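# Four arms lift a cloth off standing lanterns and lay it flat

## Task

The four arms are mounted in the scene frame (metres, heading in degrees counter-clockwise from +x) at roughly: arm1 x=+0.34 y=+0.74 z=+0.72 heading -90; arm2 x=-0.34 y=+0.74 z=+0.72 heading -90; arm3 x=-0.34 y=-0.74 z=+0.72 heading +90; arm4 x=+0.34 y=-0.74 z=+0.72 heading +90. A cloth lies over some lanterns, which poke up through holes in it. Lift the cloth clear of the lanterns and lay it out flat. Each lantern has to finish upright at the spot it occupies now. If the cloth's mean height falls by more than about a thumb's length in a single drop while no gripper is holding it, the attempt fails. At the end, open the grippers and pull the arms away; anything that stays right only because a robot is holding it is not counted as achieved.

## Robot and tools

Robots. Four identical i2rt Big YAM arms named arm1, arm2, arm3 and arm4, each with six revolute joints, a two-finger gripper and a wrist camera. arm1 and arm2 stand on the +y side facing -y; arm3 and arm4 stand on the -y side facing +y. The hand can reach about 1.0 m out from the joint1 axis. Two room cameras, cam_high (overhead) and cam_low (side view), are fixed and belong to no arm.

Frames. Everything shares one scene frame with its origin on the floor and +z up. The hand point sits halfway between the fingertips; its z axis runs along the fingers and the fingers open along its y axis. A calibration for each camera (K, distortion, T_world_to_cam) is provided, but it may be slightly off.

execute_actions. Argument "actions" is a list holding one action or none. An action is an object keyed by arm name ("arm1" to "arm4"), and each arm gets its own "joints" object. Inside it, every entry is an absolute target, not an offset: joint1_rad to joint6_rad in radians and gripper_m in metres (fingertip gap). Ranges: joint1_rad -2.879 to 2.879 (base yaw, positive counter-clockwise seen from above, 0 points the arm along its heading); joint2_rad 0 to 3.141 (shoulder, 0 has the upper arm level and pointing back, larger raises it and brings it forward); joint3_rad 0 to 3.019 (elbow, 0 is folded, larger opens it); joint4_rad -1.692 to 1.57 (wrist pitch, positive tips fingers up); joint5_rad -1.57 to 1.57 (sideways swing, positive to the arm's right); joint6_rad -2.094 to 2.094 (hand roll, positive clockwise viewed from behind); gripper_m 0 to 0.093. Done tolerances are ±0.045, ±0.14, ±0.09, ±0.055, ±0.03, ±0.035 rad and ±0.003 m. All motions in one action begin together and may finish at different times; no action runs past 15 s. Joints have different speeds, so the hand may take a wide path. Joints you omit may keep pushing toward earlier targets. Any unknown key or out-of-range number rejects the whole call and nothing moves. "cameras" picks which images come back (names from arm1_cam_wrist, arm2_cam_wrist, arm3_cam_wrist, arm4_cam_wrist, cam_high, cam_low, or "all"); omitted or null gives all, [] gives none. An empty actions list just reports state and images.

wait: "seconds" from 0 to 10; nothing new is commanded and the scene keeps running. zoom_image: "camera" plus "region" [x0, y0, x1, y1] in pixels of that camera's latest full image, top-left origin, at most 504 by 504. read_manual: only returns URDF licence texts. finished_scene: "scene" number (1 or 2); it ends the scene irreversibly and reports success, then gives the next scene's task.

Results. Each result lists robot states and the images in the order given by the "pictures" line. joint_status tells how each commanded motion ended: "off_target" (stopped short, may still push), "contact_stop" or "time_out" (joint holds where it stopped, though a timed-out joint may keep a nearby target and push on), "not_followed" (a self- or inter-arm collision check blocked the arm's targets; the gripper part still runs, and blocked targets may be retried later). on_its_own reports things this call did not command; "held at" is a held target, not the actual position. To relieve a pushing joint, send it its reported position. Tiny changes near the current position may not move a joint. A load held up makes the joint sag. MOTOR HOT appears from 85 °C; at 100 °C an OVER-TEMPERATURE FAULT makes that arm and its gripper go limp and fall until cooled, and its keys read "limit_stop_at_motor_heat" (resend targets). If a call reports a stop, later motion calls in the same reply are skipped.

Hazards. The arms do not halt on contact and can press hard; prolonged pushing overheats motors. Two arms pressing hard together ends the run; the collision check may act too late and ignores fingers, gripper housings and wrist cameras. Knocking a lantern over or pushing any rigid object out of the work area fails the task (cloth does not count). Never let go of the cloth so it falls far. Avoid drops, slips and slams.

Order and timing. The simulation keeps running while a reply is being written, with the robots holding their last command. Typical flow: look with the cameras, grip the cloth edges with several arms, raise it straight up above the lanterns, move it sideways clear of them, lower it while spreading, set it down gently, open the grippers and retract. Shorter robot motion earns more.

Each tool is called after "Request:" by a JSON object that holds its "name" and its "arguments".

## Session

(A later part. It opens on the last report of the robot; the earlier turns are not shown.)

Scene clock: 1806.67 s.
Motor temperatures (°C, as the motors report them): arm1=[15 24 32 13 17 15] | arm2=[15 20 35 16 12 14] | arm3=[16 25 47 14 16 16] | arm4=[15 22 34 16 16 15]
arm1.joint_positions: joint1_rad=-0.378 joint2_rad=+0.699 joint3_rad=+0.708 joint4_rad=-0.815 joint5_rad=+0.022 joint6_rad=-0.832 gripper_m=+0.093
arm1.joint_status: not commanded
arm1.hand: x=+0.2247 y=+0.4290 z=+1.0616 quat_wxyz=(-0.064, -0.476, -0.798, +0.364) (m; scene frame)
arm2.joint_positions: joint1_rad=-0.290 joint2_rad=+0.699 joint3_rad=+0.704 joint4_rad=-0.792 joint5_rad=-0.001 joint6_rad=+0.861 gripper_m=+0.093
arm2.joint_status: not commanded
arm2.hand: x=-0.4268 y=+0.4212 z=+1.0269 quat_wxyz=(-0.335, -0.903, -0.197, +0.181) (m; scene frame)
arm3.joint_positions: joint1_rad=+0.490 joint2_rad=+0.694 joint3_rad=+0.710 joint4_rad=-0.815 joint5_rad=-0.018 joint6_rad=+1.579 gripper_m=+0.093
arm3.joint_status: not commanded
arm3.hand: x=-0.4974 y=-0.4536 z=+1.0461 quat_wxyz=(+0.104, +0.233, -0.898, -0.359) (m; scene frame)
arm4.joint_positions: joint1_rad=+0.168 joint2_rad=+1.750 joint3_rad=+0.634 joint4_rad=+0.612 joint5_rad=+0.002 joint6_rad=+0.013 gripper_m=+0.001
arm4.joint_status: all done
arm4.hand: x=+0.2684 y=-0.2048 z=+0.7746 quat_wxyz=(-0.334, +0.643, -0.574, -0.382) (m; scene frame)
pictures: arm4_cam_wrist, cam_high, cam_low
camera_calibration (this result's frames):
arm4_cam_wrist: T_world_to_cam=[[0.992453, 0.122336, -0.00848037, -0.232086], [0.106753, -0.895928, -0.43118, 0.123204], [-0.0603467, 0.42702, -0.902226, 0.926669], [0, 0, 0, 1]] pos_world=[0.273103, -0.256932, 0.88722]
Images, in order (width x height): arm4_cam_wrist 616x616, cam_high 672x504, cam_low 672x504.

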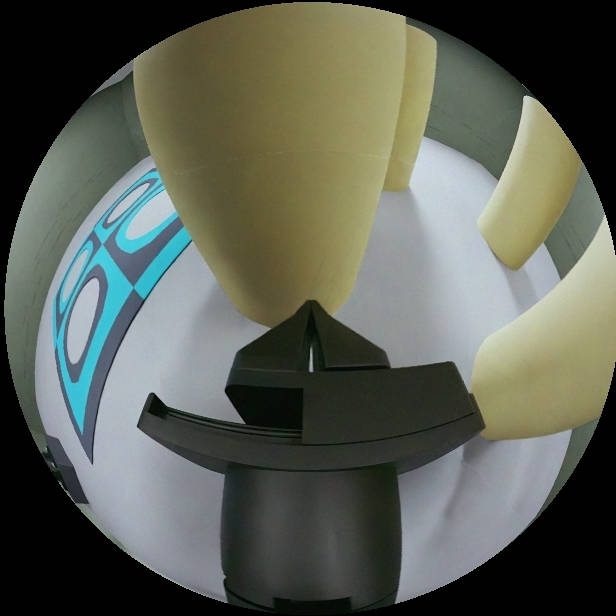

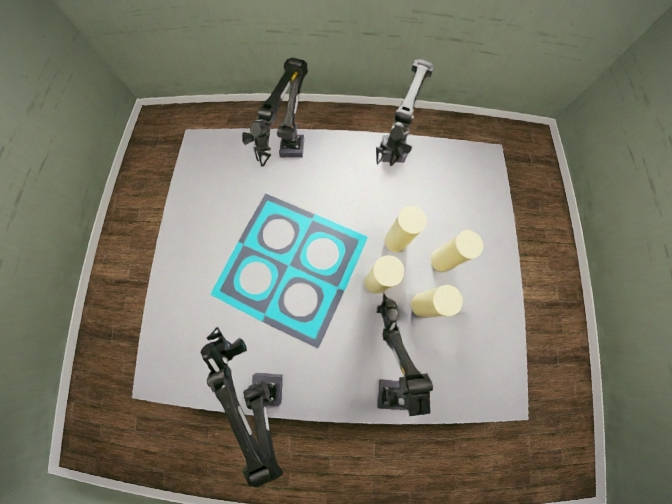

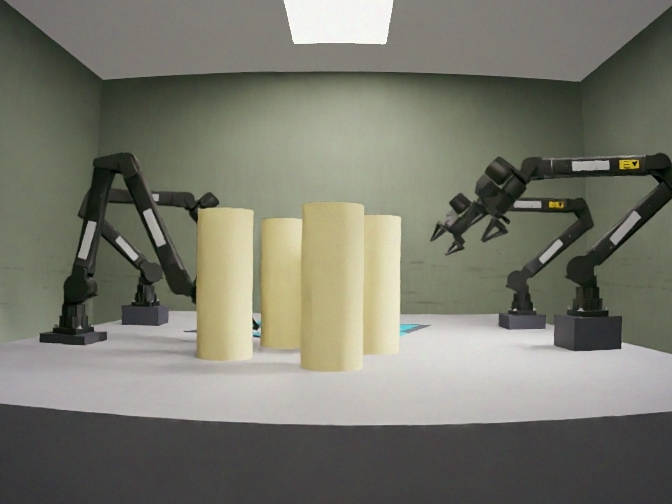

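Request:
{"name": "execute_actions", "arguments": {"actions": [{"arm4":{"joints":{"joint1_rad":-0.026,"joint2_rad":1.59,"joint3_rad":0.545,"joint4_rad":0.516}}}], "cameras": ["arm4_cam_wrist", "cam_high", "cam_low"]}}

Request:
{"name": "zoom_image", "arguments": {"camera": "cam_high", "region": [310, 180, 510, 370]}}

Scene clock: 1868.27 s.
Motor temperatures (°C, as the motors report them): arm1=[15 22 32 13 17 15] | arm2=[15 19 35 16 12 14] | arm3=[16 23 47 14 16 16] | arm4=[15 22 33 15 16 15]
arm1.joint_positions: joint1_rad=-0.378 joint2_rad=+0.699 joint3_rad=+0.708 joint4_rad=-0.815 joint5_rad=+0.022 joint6_rad=-0.832 gripper_m=+0.093
arm1.joint_status: not commanded
arm1.hand: x=+0.2247 y=+0.4290 z=+1.0616 quat_wxyz=(-0.064, -0.476, -0.798, +0.364) (m; scene frame)
arm2.joint_positions: joint1_rad=-0.290 joint2_rad=+0.699 joint3_rad=+0.704 joint4_rad=-0.792 joint5_rad=-0.001 joint6_rad=+0.861 gripper_m=+0.093
arm2.joint_status: not commanded
arm2.hand: x=-0.4268 y=+0.4212 z=+1.0269 quat_wxyz=(-0.335, -0.903, -0.197, +0.181) (m; scene frame)
arm3.joint_positions: joint1_rad=+0.490 joint2_rad=+0.694 joint3_rad=+0.710 joint4_rad=-0.815 joint5_rad=-0.018 joint6_rad=+1.579 gripper_m=+0.093
arm3.joint_status: not commanded
arm3.hand: x=-0.4974 y=-0.4536 z=+1.0461 quat_wxyz=(+0.104, +0.233, -0.898, -0.359) (m; scene frame)
arm4.joint_positions: joint1_rad=-0.032 joint2_rad=+1.586 joint3_rad=+0.538 joint4_rad=+0.527 joint5_rad=+0.000 joint6_rad=+0.012 gripper_m=+0.001
arm4.joint_status: all done
arm4.hand: x=+0.3730 y=-0.2415 z=+0.8008 quat_wxyz=(-0.365, +0.585, -0.638, -0.342) (m; scene frame)
pictures: arm4_cam_wrist, cam_high, cam_low
camera_calibration (this result's frames):
arm4_cam_wrist: T_world_to_cam=[[0.997053, -0.0763226, -0.00779968, -0.381425], [-0.0726188, -0.906068, -0.416855, 0.143424], [0.0247484, 0.416192, -0.90894, 0.943321], [0, 0, 0, 1]] pos_world=[0.367371, -0.291763, 0.914234]
Images, in order (width x height): arm4_cam_wrist 616x616, cam_high 672x504, cam_low 672x504.

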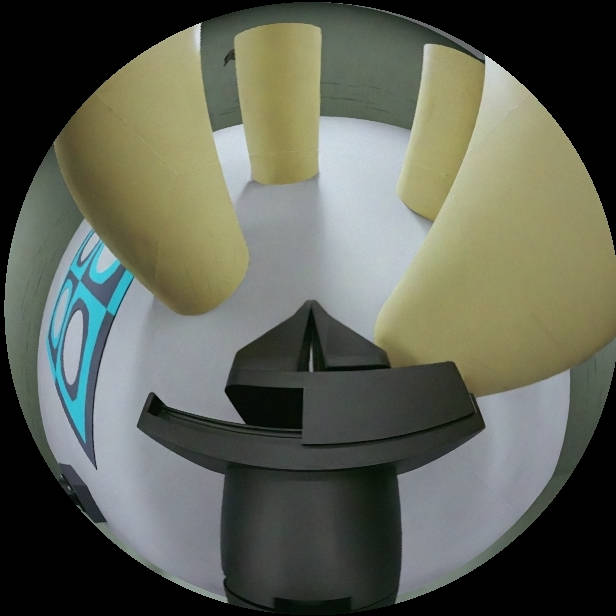

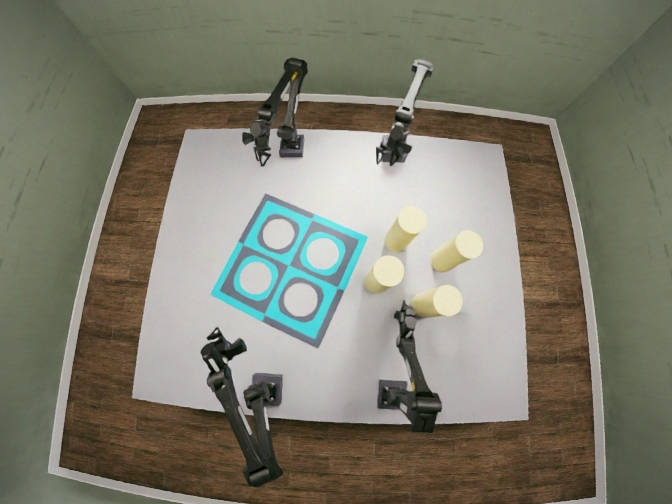

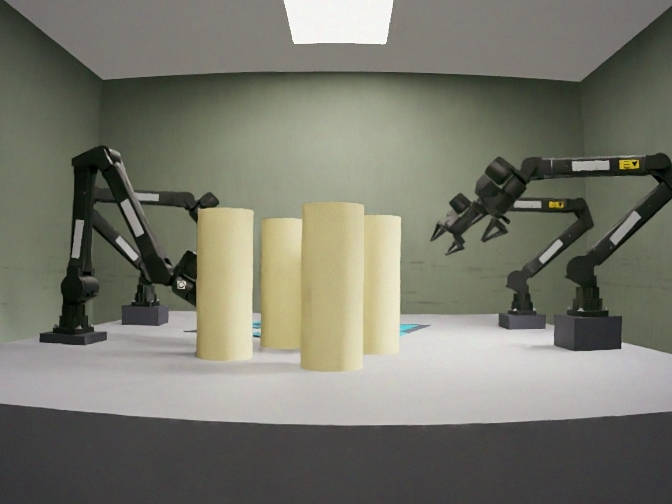

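Region (310, 180, 510, 370) of cam_high's 672x504 image, scaled by 2.520, with more detail than that image has; it fills the top 479 rows of this view, and the rest is white.

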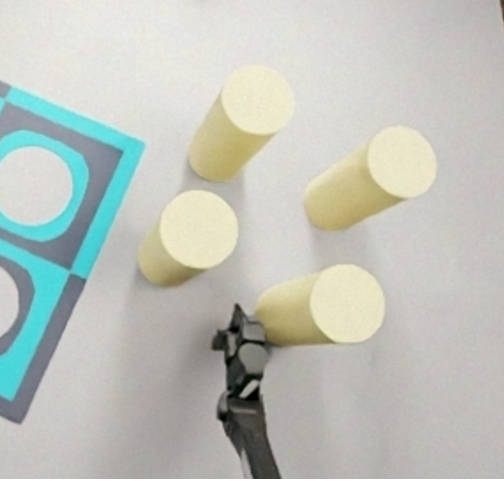

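Request:
{"name": "zoom_image", "arguments": {"camera": "arm4_cam_wrist", "region": [170, 120, 470, 400]}}

Region (170, 120, 470, 400) of arm4_cam_wrist's 616x616 image, scaled by 1.680, with more detail than that image has; it fills the top 470 rows of this view, and the rest is white.

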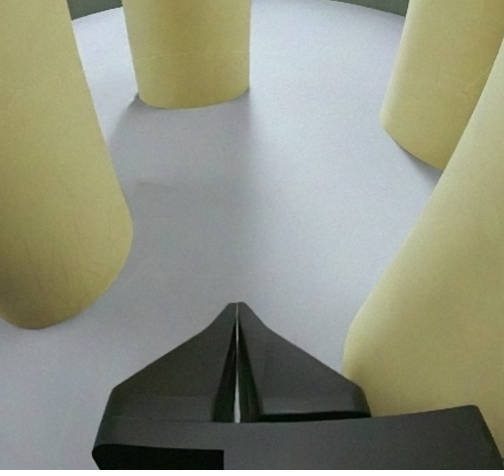

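Request:
{"name": "execute_actions", "arguments": {"actions": [{"arm4":{"joints":{"joint1_rad":0.0}}}], "cameras": ["arm4_cam_wrist", "cam_high"]}}

Request:
{"name": "zoom_image", "arguments": {"camera": "arm4_cam_wrist", "region": [170, 120, 470, 400]}}

Scene clock: 1936.10 s.
Motor temperatures (°C, as the motors report them): arm1=[15 20 32 13 17 15] | arm2=[15 18 36 16 12 14] | arm3=[16 22 47 14 16 16] | arm4=[15 21 31 15 16 15]
arm1.joint_positions: joint1_rad=-0.378 joint2_rad=+0.699 joint3_rad=+0.708 joint4_rad=-0.815 joint5_rad=+0.022 joint6_rad=-0.832 gripper_m=+0.093
arm1.joint_status: not commanded
arm1.hand: x=+0.2247 y=+0.4290 z=+1.0616 quat_wxyz=(-0.064, -0.476, -0.798, +0.364) (m; scene frame)
arm2.joint_positions: joint1_rad=-0.290 joint2_rad=+0.699 joint3_rad=+0.704 joint4_rad=-0.792 joint5_rad=-0.001 joint6_rad=+0.861 gripper_m=+0.093
arm2.joint_status: not commanded
arm2.hand: x=-0.4268 y=+0.4212 z=+1.0269 quat_wxyz=(-0.335, -0.903, -0.197, +0.181) (m; scene frame)
arm3.joint_positions: joint1_rad=+0.490 joint2_rad=+0.694 joint3_rad=+0.710 joint4_rad=-0.815 joint5_rad=-0.018 joint6_rad=+1.579 gripper_m=+0.093
arm3.joint_status: not commanded
arm3.hand: x=-0.4974 y=-0.4536 z=+1.0461 quat_wxyz=(+0.104, +0.233, -0.898, -0.359) (m; scene frame)
arm4.joint_positions: joint1_rad=-0.003 joint2_rad=+1.586 joint3_rad=+0.538 joint4_rad=+0.527 joint5_rad=+0.000 joint6_rad=+0.012 gripper_m=+0.001
arm4.joint_status: all done
arm4.hand: x=+0.3581 y=-0.2406 z=+0.8007 quat_wxyz=(-0.360, +0.595, -0.629, -0.347) (m; scene frame)
pictures: arm4_cam_wrist, cam_high
camera_calibration (this result's frames):
arm4_cam_wrist: T_world_to_cam=[[0.998881, -0.0466262, -0.00787857, -0.360004], [-0.0456642, -0.907841, -0.416821, 0.133056], [0.0122823, 0.416714, -0.908955, 0.947895], [0, 0, 0, 1]] pos_world=[0.354035, -0.290993, 0.914218]
Images, in order (width x height): arm4_cam_wrist 616x616, cam_high 672x504.

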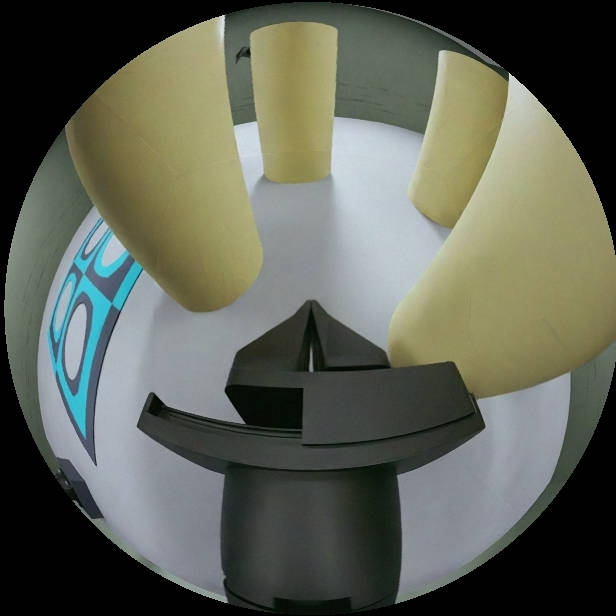

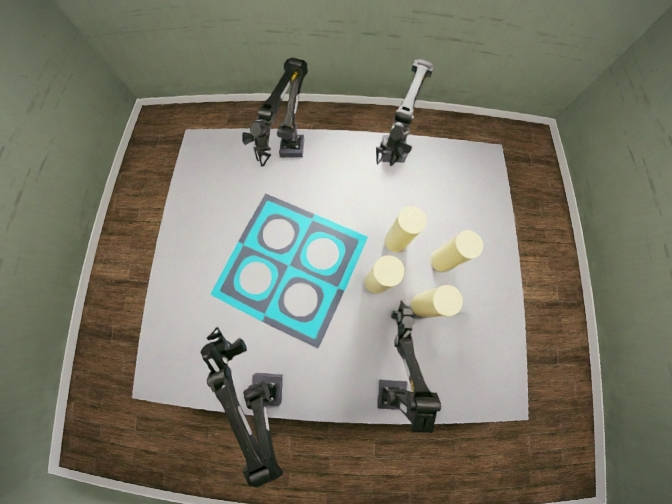

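Region (170, 120, 470, 400) of arm4_cam_wrist's 616x616 image, scaled by 1.680, with more detail than that image has; it fills the top 470 rows of this view, and the rest is white.

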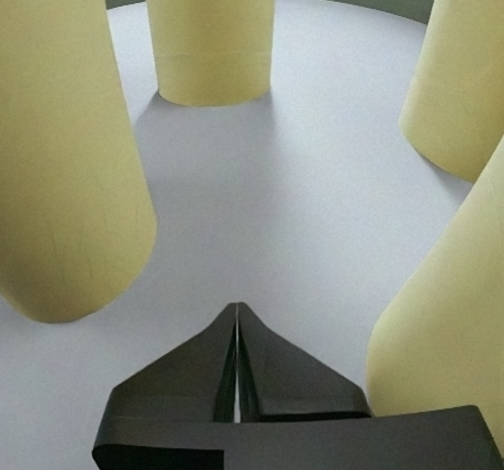

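Request:
{"name": "execute_actions", "arguments": {"actions": [{"arm4":{"joints":{"joint1_rad":-0.027,"joint2_rad":2.080,"joint3_rad":1.385,"joint4_rad":0.20}}}], "cameras": ["arm4_cam_wrist", "cam_high", "cam_low"]}}

Request:
{"name": "zoom_image", "arguments": {"camera": "cam_high", "region": [310, 180, 510, 370]}}

Request:
{"name": "zoom_image", "arguments": {"camera": "arm4_cam_wrist", "region": [120, 120, 470, 450]}}

Scene clock: 1961.60 s.
Motor temperatures (°C, as the motors report them): arm1=[15 19 32 13 17 15] | arm2=[15 18 36 16 12 14] | arm3=[16 22 47 14 16 16] | arm4=[15 21 31 15 16 15]
arm1.joint_positions: joint1_rad=-0.378 joint2_rad=+0.699 joint3_rad=+0.708 joint4_rad=-0.815 joint5_rad=+0.022 joint6_rad=-0.832 gripper_m=+0.093
arm1.joint_status: not commanded
arm1.hand: x=+0.2247 y=+0.4290 z=+1.0616 quat_wxyz=(-0.064, -0.476, -0.798, +0.364) (m; scene frame)
arm2.joint_positions: joint1_rad=-0.290 joint2_rad=+0.699 joint3_rad=+0.704 joint4_rad=-0.792 joint5_rad=-0.001 joint6_rad=+0.861 gripper_m=+0.093
arm2.joint_status: not commanded
arm2.hand: x=-0.4268 y=+0.4212 z=+1.0269 quat_wxyz=(-0.335, -0.903, -0.197, +0.181) (m; scene frame)
arm3.joint_positions: joint1_rad=+0.490 joint2_rad=+0.694 joint3_rad=+0.710 joint4_rad=-0.815 joint5_rad=-0.018 joint6_rad=+1.579 gripper_m=+0.093
arm3.joint_status: not commanded
arm3.hand: x=-0.4974 y=-0.4536 z=+1.0461 quat_wxyz=(+0.104, +0.233, -0.898, -0.359) (m; scene frame)
arm4.joint_positions: joint1_rad=-0.023 joint2_rad=+2.082 joint3_rad=+1.355 joint4_rad=+0.209 joint5_rad=+0.000 joint6_rad=+0.012 gripper_m=+0.001
arm4.joint_status: all done
arm4.hand: x=+0.3859 y=+0.0240 z=+0.7970 quat_wxyz=(-0.365, +0.588, -0.635, -0.344) (m; scene frame)
pictures: arm4_cam_wrist, cam_high, cam_low
camera_calibration (this result's frames):
arm4_cam_wrist: T_world_to_cam=[[0.997711, -0.067167, -0.00782733, -0.374552], [-0.0642543, -0.905585, -0.41927, 0.382014], [0.0210728, 0.418813, -0.907828, 0.82953], [0, 0, 0, 1]] pos_world=[0.38076, -0.026629, 0.910305]
Images, in order (width x height): arm4_cam_wrist 616x616, cam_high 672x504, cam_low 672x504.

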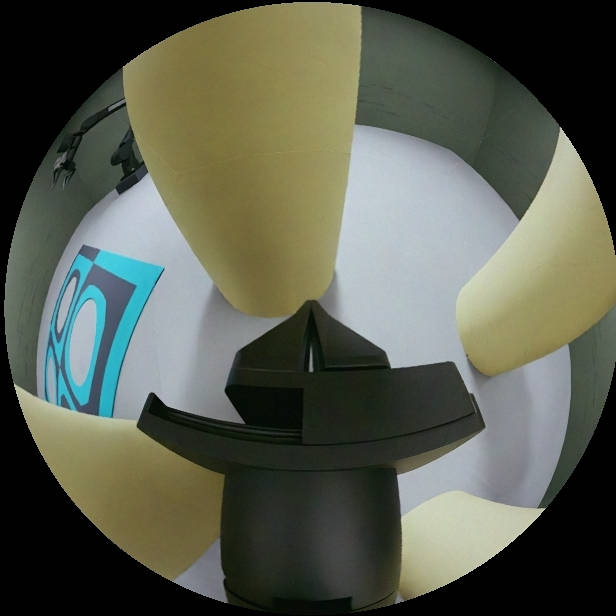

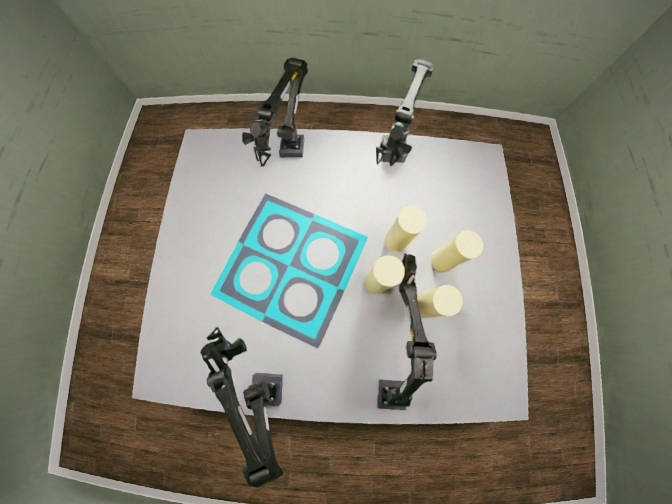

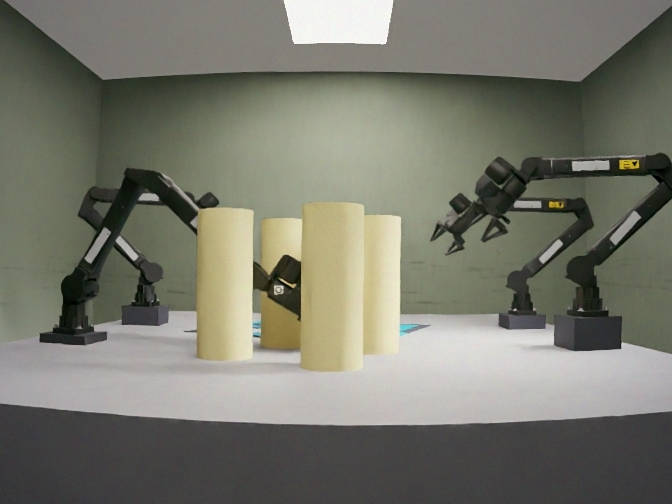

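Region (310, 180, 510, 370) of cam_high's 672x504 image, scaled by 2.520, with more detail than that image has; it fills the top 479 rows of this view, and the rest is white.

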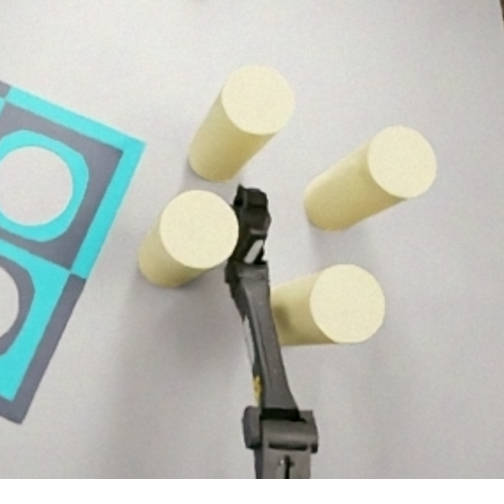

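Region (120, 120, 470, 450) of arm4_cam_wrist's 616x616 image, scaled by 1.440, with more detail than that image has; it fills the top 475 rows of this view, and the rest is white.

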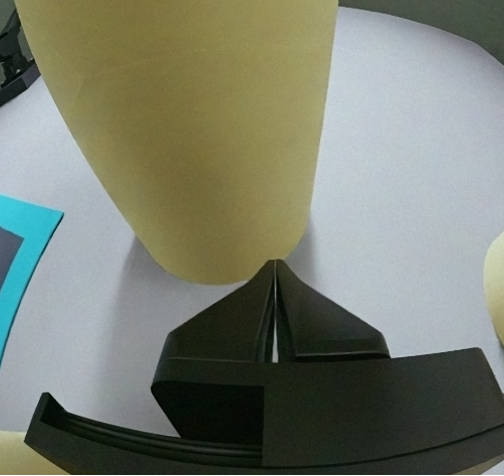

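Request:
{"name": "execute_actions", "arguments": {"actions": [{"arm4":{"joints":{"joint2_rad":2.142,"joint3_rad":1.415,"joint4_rad":0.257,"joint5_rad":-0.29}}}], "cameras": ["arm4_cam_wrist", "cam_high", "cam_low"]}}

Request:
{"name": "zoom_image", "arguments": {"camera": "cam_high", "region": [310, 180, 510, 370]}}

Request:
{"name": "zoom_image", "arguments": {"camera": "arm4_cam_wrist", "region": [190, 180, 430, 400]}}

Scene clock: 1999.00 s.
Motor temperatures (°C, as the motors report them): arm1=[15 19 32 13 17 15] | arm2=[15 17 36 16 12 14] | arm3=[16 21 47 14 16 16] | arm4=[15 26 36 15 16 15]
arm1.joint_positions: joint1_rad=-0.378 joint2_rad=+0.699 joint3_rad=+0.708 joint4_rad=-0.815 joint5_rad=+0.022 joint6_rad=-0.832 gripper_m=+0.093
arm1.joint_status: not commanded
arm1.hand: x=+0.2247 y=+0.4290 z=+1.0616 quat_wxyz=(-0.064, -0.476, -0.798, +0.364) (m; scene frame)
arm2.joint_positions: joint1_rad=-0.290 joint2_rad=+0.699 joint3_rad=+0.704 joint4_rad=-0.792 joint5_rad=-0.001 joint6_rad=+0.861 gripper_m=+0.093
arm2.joint_status: not commanded
arm2.hand: x=-0.4268 y=+0.4212 z=+1.0269 quat_wxyz=(-0.335, -0.903, -0.197, +0.181) (m; scene frame)
arm3.joint_positions: joint1_rad=+0.490 joint2_rad=+0.694 joint3_rad=+0.710 joint4_rad=-0.815 joint5_rad=-0.018 joint6_rad=+1.579 gripper_m=+0.093
arm3.joint_status: not commanded
arm3.hand: x=-0.4974 y=-0.4536 z=+1.0461 quat_wxyz=(+0.104, +0.233, -0.898, -0.359) (m; scene frame)
arm4.joint_positions: joint1_rad=-0.023 joint2_rad=+2.140 joint3_rad=+1.378 joint4_rad=+0.237 joint5_rad=-0.288 joint6_rad=+0.012 gripper_m=+0.001
arm4.joint_status: all done
arm4.hand: x=+0.3373 y=+0.0278 z=+0.7743 quat_wxyz=(-0.273, +0.635, -0.581, -0.429) (m; scene frame)
pictures: arm4_cam_wrist, cam_high, cam_low
camera_calibration (this result's frames):
arm4_cam_wrist: T_world_to_cam=[[0.971983, 0.180259, -0.150852, -0.213393], [0.10124, -0.900254, -0.42343, 0.320103], [-0.212132, 0.396294, -0.893281, 0.876371], [0, 0, 0, 1]] pos_world=[0.360913, -0.0206607, 0.886196]
Images, in order (width x height): arm4_cam_wrist 616x616, cam_high 672x504, cam_low 672x504.

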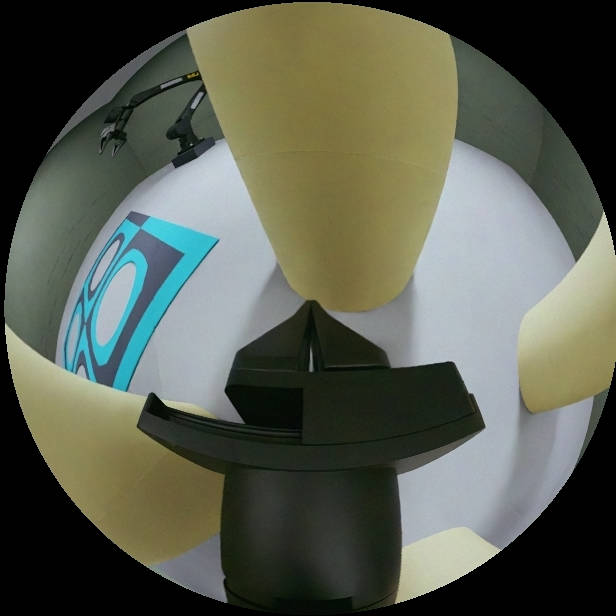

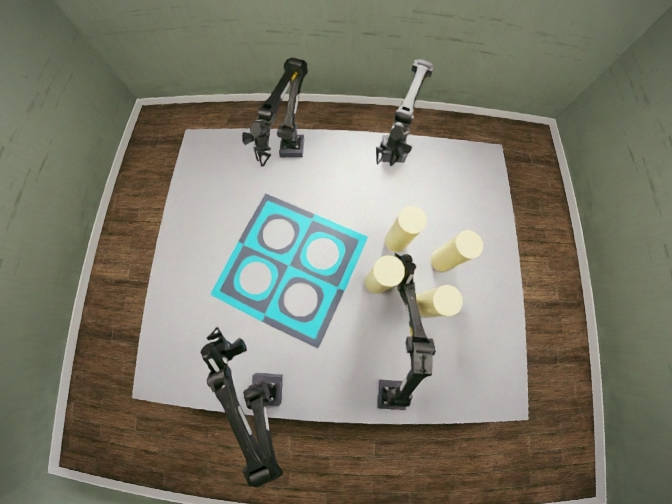

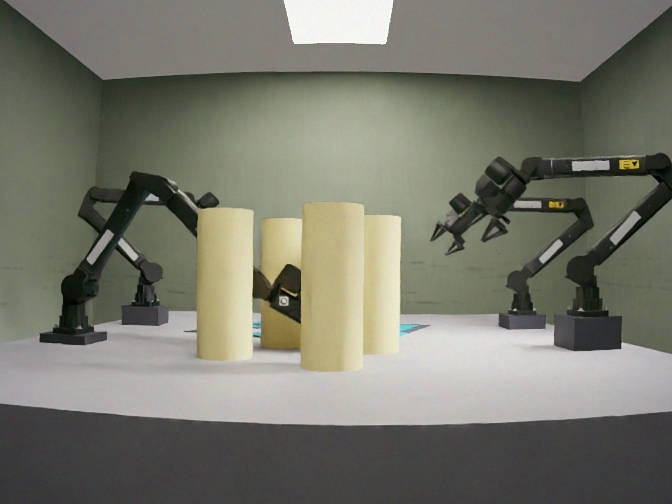

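Region (310, 180, 510, 370) of cam_high's 672x504 image, scaled by 2.520, with more detail than that image has; it fills the top 479 rows of this view, and the rest is white.

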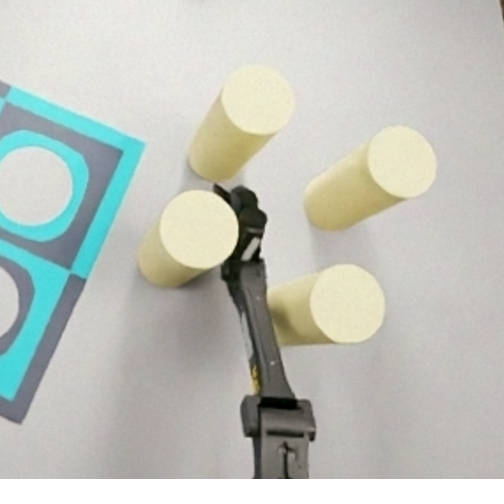

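Region (190, 180, 430, 400) of arm4_cam_wrist's 616x616 image, scaled by 2.100, with more detail than that image has; it fills the top 462 rows of this view, and the rest is white.

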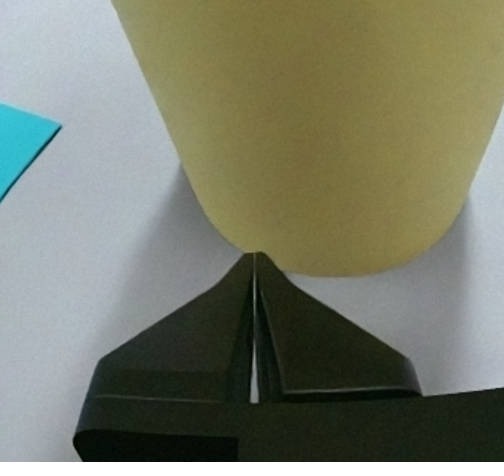

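Request:
{"name": "execute_actions", "arguments": {"actions": [{"arm4":{"joints":{"joint2_rad":2.203,"joint3_rad":1.533,"joint4_rad":0.168}}}], "cameras": ["arm4_cam_wrist", "cam_high", "cam_low"]}}

Request:
{"name": "zoom_image", "arguments": {"camera": "cam_high", "region": [310, 180, 510, 370]}}

Scene clock: 2017.17 s.
Motor temperatures (°C, as the motors report them): arm1=[15 18 32 13 17 15] | arm2=[15 17 36 16 12 14] | arm3=[16 21 47 14 16 16] | arm4=[15 27 37 16 16 15]
arm1.joint_positions: joint1_rad=-0.378 joint2_rad=+0.699 joint3_rad=+0.708 joint4_rad=-0.815 joint5_rad=+0.022 joint6_rad=-0.832 gripper_m=+0.093
arm1.joint_status: not commanded
arm1.hand: x=+0.2247 y=+0.4290 z=+1.0616 quat_wxyz=(-0.064, -0.476, -0.798, +0.364) (m; scene frame)
arm2.joint_positions: joint1_rad=-0.290 joint2_rad=+0.699 joint3_rad=+0.704 joint4_rad=-0.792 joint5_rad=-0.001 joint6_rad=+0.861 gripper_m=+0.093
arm2.joint_status: not commanded
arm2.hand: x=-0.4268 y=+0.4212 z=+1.0269 quat_wxyz=(-0.335, -0.903, -0.197, +0.181) (m; scene frame)
arm3.joint_positions: joint1_rad=+0.490 joint2_rad=+0.694 joint3_rad=+0.710 joint4_rad=-0.815 joint5_rad=-0.018 joint6_rad=+1.579 gripper_m=+0.093
arm3.joint_status: not commanded
arm3.hand: x=-0.4974 y=-0.4536 z=+1.0461 quat_wxyz=(+0.104, +0.233, -0.898, -0.359) (m; scene frame)
arm4.joint_positions: joint1_rad=-0.023 joint2_rad=+2.198 joint3_rad=+1.489 joint4_rad=+0.180 joint5_rad=-0.288 joint6_rad=+0.012 gripper_m=+0.001
arm4.joint_status: all done
arm4.hand: x=+0.3391 y=+0.0566 z=+0.7723 quat_wxyz=(-0.271, +0.636, -0.582, -0.428) (m; scene frame)
pictures: arm4_cam_wrist, cam_high, cam_low
camera_calibration (this result's frames):
arm4_cam_wrist: T_world_to_cam=[[0.97185, 0.179883, -0.152152, -0.219594], [0.101323, -0.902141, -0.419375, 0.341959], [-0.212701, 0.392153, -0.894972, 0.865348], [0, 0, 0, 1]] pos_world=[0.362824, 0.00864771, 0.88446]
Images, in order (width x height): arm4_cam_wrist 616x616, cam_high 672x504, cam_low 672x504.

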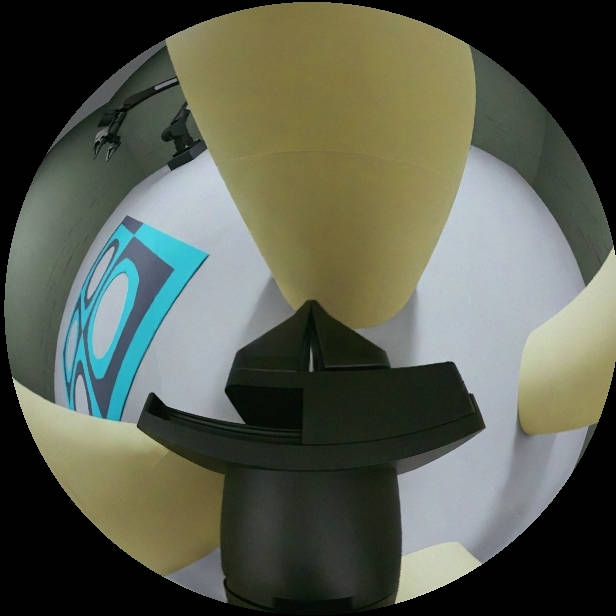

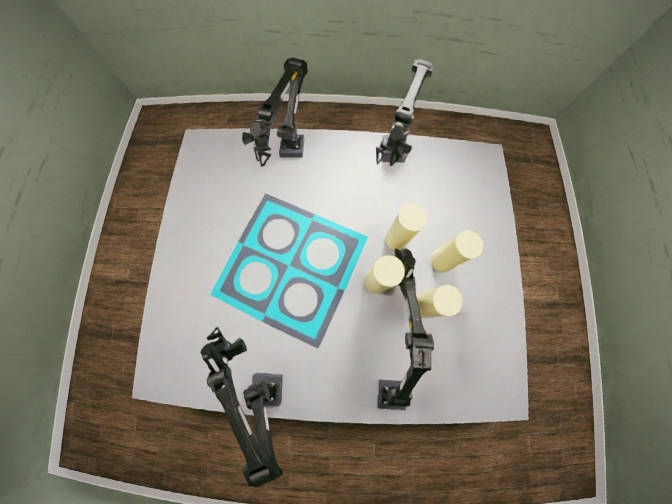

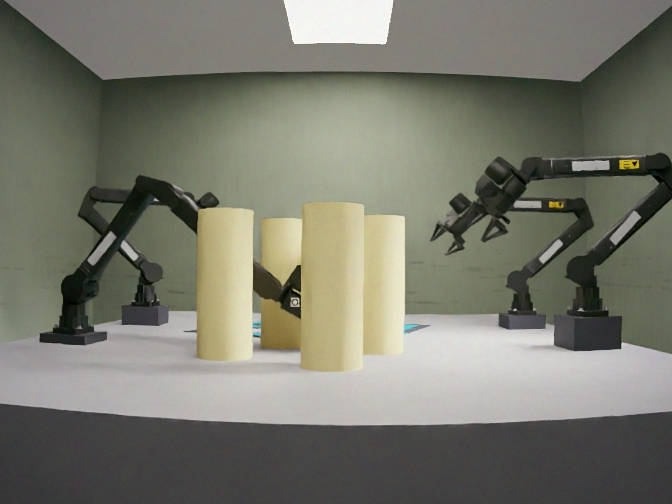

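Region (310, 180, 510, 370) of cam_high's 672x504 image, scaled by 2.520, with more detail than that image has; it fills the top 479 rows of this view, and the rest is white.

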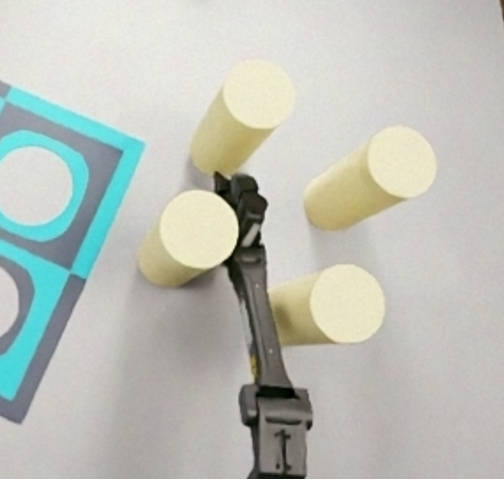

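Request:
{"name": "execute_actions", "arguments": {"actions": [{"arm4":{"joints":{"joint2_rad":2.085,"joint3_rad":1.36,"joint4_rad":0.225,"joint5_rad":0.0}}}], "cameras": ["arm4_cam_wrist", "cam_high"]}}

Request:
{"name": "zoom_image", "arguments": {"camera": "cam_high", "region": [310, 180, 510, 370]}}

Scene clock: 2034.57 s.
Motor temperatures (°C, as the motors report them): arm1=[15 18 32 13 17 15] | arm2=[15 17 36 16 12 14] | arm3=[16 20 47 14 16 16] | arm4=[15 28 38 16 16 15]
arm1.joint_positions: joint1_rad=-0.378 joint2_rad=+0.699 joint3_rad=+0.708 joint4_rad=-0.815 joint5_rad=+0.022 joint6_rad=-0.832 gripper_m=+0.093
arm1.joint_status: not commanded
arm1.hand: x=+0.2247 y=+0.4290 z=+1.0616 quat_wxyz=(-0.064, -0.476, -0.798, +0.364) (m; scene frame)
arm2.joint_positions: joint1_rad=-0.290 joint2_rad=+0.699 joint3_rad=+0.704 joint4_rad=-0.792 joint5_rad=-0.001 joint6_rad=+0.861 gripper_m=+0.093
arm2.joint_status: not commanded
arm2.hand: x=-0.4268 y=+0.4212 z=+1.0269 quat_wxyz=(-0.335, -0.903, -0.197, +0.181) (m; scene frame)
arm3.joint_positions: joint1_rad=+0.490 joint2_rad=+0.694 joint3_rad=+0.710 joint4_rad=-0.815 joint5_rad=-0.018 joint6_rad=+1.579 gripper_m=+0.093
arm3.joint_status: not commanded
arm3.hand: x=-0.4974 y=-0.4536 z=+1.0461 quat_wxyz=(+0.104, +0.233, -0.898, -0.359) (m; scene frame)
arm4.joint_positions: joint1_rad=-0.023 joint2_rad=+2.084 joint3_rad=+1.358 joint4_rad=+0.206 joint5_rad=-0.003 joint6_rad=+0.012 gripper_m=+0.001
arm4.joint_status: all done
arm4.hand: x=+0.3854 y=+0.0245 z=+0.7962 quat_wxyz=(-0.363, +0.589, -0.635, -0.345) (m; scene frame)
pictures: arm4_cam_wrist, cam_high
camera_calibration (this result's frames):
arm4_cam_wrist: T_world_to_cam=[[0.997871, -0.0645481, -0.00934719, -0.372949], [-0.0625563, -0.906667, -0.417182, 0.379845], [0.0184535, 0.416879, -0.908775, 0.830465], [0, 0, 0, 1]] pos_world=[0.380592, -0.0258829, 0.909685]
Images, in order (width x height): arm4_cam_wrist 616x616, cam_high 672x504.

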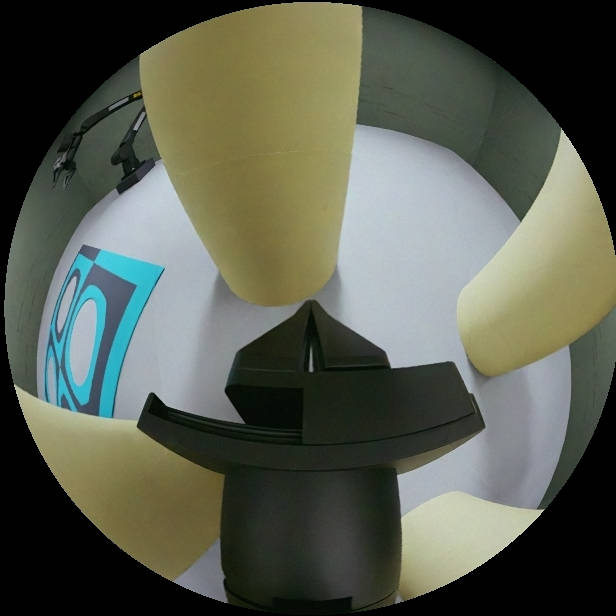

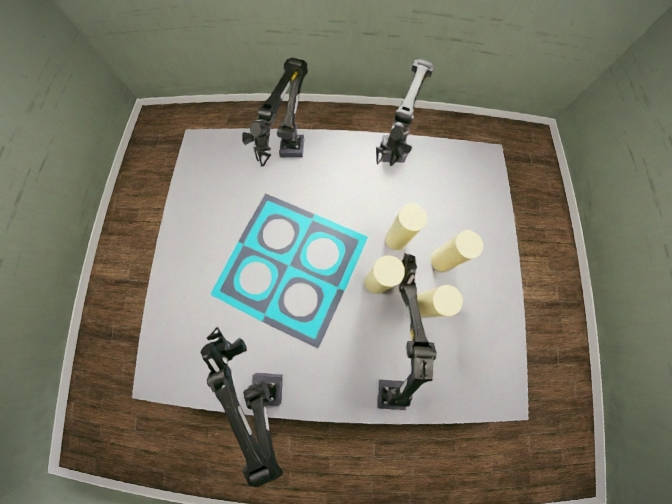

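Region (310, 180, 510, 370) of cam_high's 672x504 image, scaled by 2.520, with more detail than that image has; it fills the top 479 rows of this view, and the rest is white.

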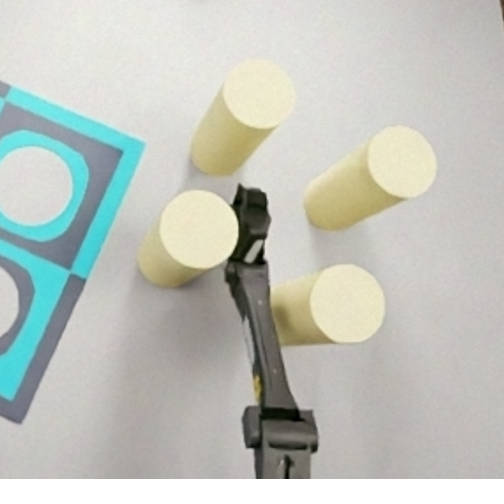

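Request:
{"name": "execute_actions", "arguments": {"actions": [{"arm4":{"joints":{"joint1_rad":-0.008,"joint2_rad":0.7,"joint3_rad":0.7,"joint4_rad":-0.8}}}]}}

Request:
{"name": "zoom_image", "arguments": {"camera": "cam_high", "region": [310, 180, 510, 370]}}

Request:
{"name": "zoom_image", "arguments": {"camera": "cam_high", "region": [190, 170, 400, 360]}}

Scene clock: 2040.40 s.
Motor temperatures (°C, as the motors report them): arm1=[15 18 32 13 17 15] | arm2=[15 17 36 16 12 14] | arm3=[16 20 47 14 16 16] | arm4=[15 27 36 16 16 15]
arm1.joint_positions: joint1_rad=-0.378 joint2_rad=+0.699 joint3_rad=+0.708 joint4_rad=-0.815 joint5_rad=+0.022 joint6_rad=-0.832 gripper_m=+0.093
arm1.joint_status: not commanded
arm1.hand: x=+0.2247 y=+0.4290 z=+1.0616 quat_wxyz=(-0.064, -0.476, -0.798, +0.364) (m; scene frame)
arm2.joint_positions: joint1_rad=-0.290 joint2_rad=+0.699 joint3_rad=+0.704 joint4_rad=-0.792 joint5_rad=-0.001 joint6_rad=+0.861 gripper_m=+0.093
arm2.joint_status: not commanded
arm2.hand: x=-0.4268 y=+0.4212 z=+1.0269 quat_wxyz=(-0.335, -0.903, -0.197, +0.181) (m; scene frame)
arm3.joint_positions: joint1_rad=+0.490 joint2_rad=+0.694 joint3_rad=+0.710 joint4_rad=-0.815 joint5_rad=-0.018 joint6_rad=+1.579 gripper_m=+0.093
arm3.joint_status: not commanded
arm3.hand: x=-0.4974 y=-0.4536 z=+1.0461 quat_wxyz=(+0.104, +0.233, -0.898, -0.359) (m; scene frame)
arm4.joint_positions: joint1_rad=-0.012 joint2_rad=+0.694 joint3_rad=+0.696 joint4_rad=-0.787 joint5_rad=-0.002 joint6_rad=+0.012 gripper_m=+0.001
arm4.joint_status: all done
arm4.hand: x=+0.3530 y=-0.4097 z=+0.9985 quat_wxyz=(-0.276, +0.632, -0.675, -0.265) (m; scene frame)
pictures: arm1_cam_wrist, arm2_cam_wrist, arm3_cam_wrist, arm4_cam_wrist, cam_high, cam_low
camera_calibration (this result's frames):
arm1_cam_wrist: T_world_to_cam=[[-0.804053, -0.267282, 0.531092, -0.265289], [-0.284132, 0.957392, 0.0516608, -0.395879], [-0.522271, -0.109362, -0.845738, 1.18619], [0, 0, 0, 1]] pos_world=[0.293726, 0.437829, 1.16455]
arm2_cam_wrist: T_world_to_cam=[[-0.47751, 0.700365, -0.53054, 0.0482179], [0.815091, 0.57855, 0.0301241, 0.0822843], [0.328041, -0.418054, -0.847125, 1.31673], [0, 0, 0, 1]] pos_world=[-0.475988, 0.469089, 1.13854]
arm3_cam_wrist: T_world_to_cam=[[0.332857, -0.637164, -0.695146, 0.607481], [-0.507378, -0.74239, 0.43752, -1.04354], [-0.794842, 0.20707, -0.570393, 0.419896], [0, 0, 0, 1]] pos_world=[-0.397922, -0.474596, 1.11836]
arm4_cam_wrist: T_world_to_cam=[[0.998335, -0.0569675, -0.0090836, -0.364088], [-0.0576853, -0.98457, -0.165208, -0.216741], [0.000468064, 0.165457, -0.986217, 1.17652], [0, 0, 0, 1]] pos_world=[0.350428, -0.428802, 1.12119]
Images, in order (width x height): arm1_cam_wrist 616x616, arm2_cam_wrist 616x616, arm3_cam_wrist 616x616, arm4_cam_wrist 616x616, cam_high 672x504, cam_low 672x504.

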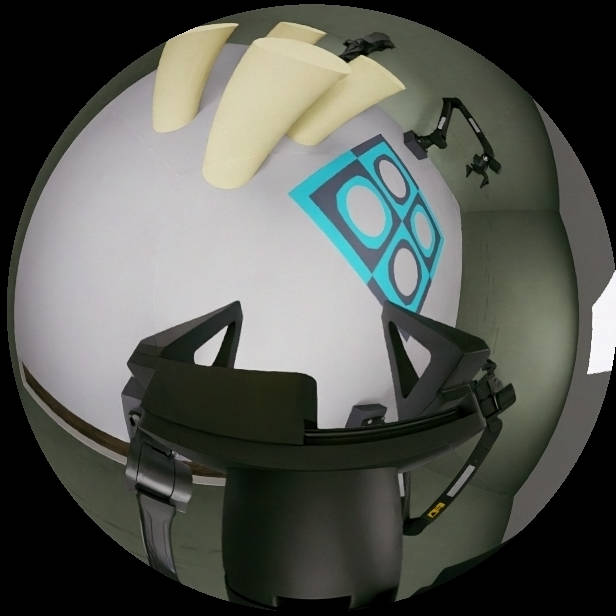

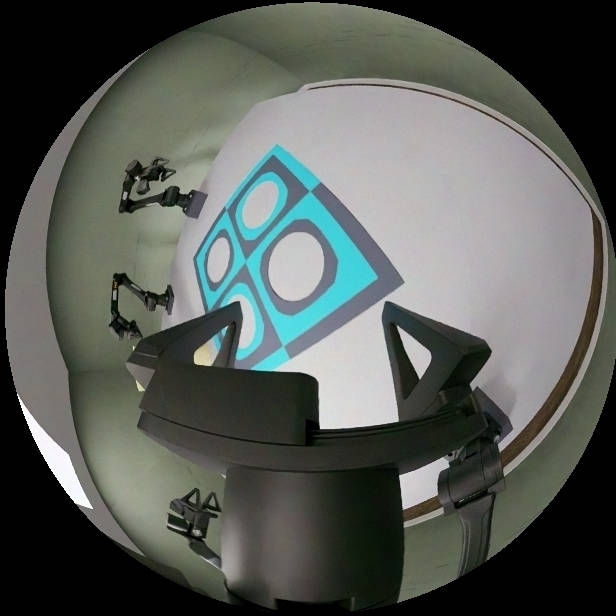

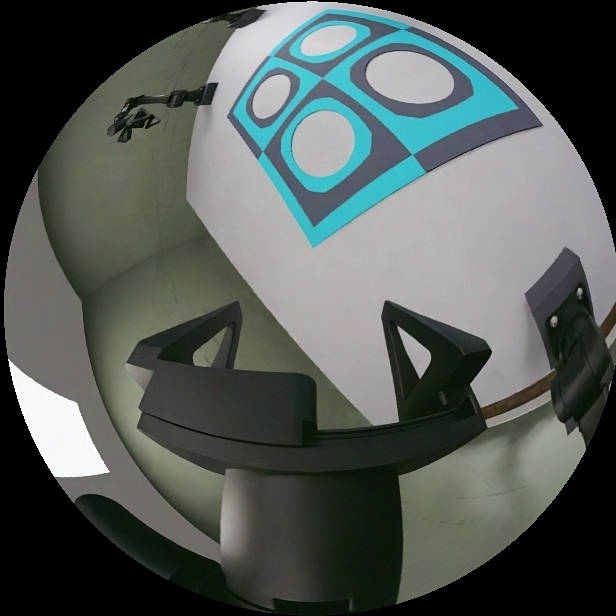

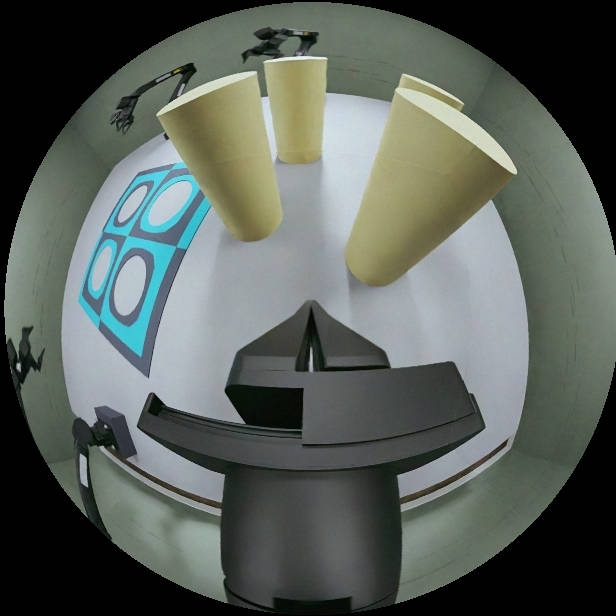

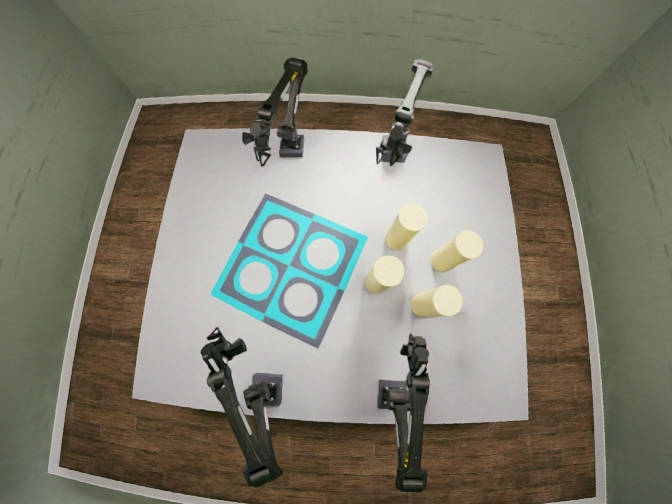

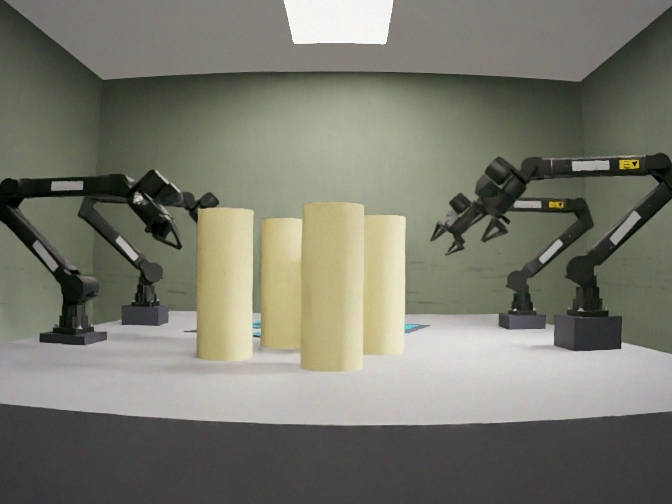

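Region (310, 180, 510, 370) of cam_high's 672x504 image, scaled by 2.520, with more detail than that image has; it fills the top 479 rows of this view, and the rest is white.

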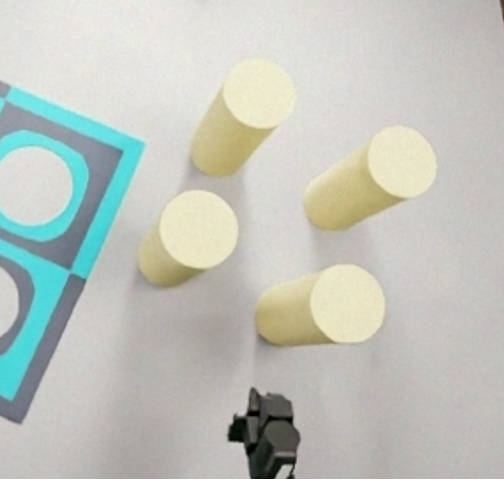

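Region (190, 170, 400, 360) of cam_high's 672x504 image, scaled by 2.400, with more detail than that image has; it fills the top 456 rows of this view, and the rest is white.

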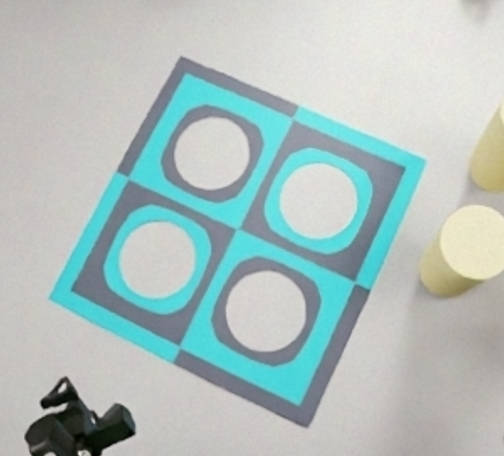

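The cloth is lying flat, all four lanterns are upright and back at their original spots, and the arms are clear.

Request:
{"name": "finished_scene", "arguments": {"scene": 2}}

The scene is finished: the task was done.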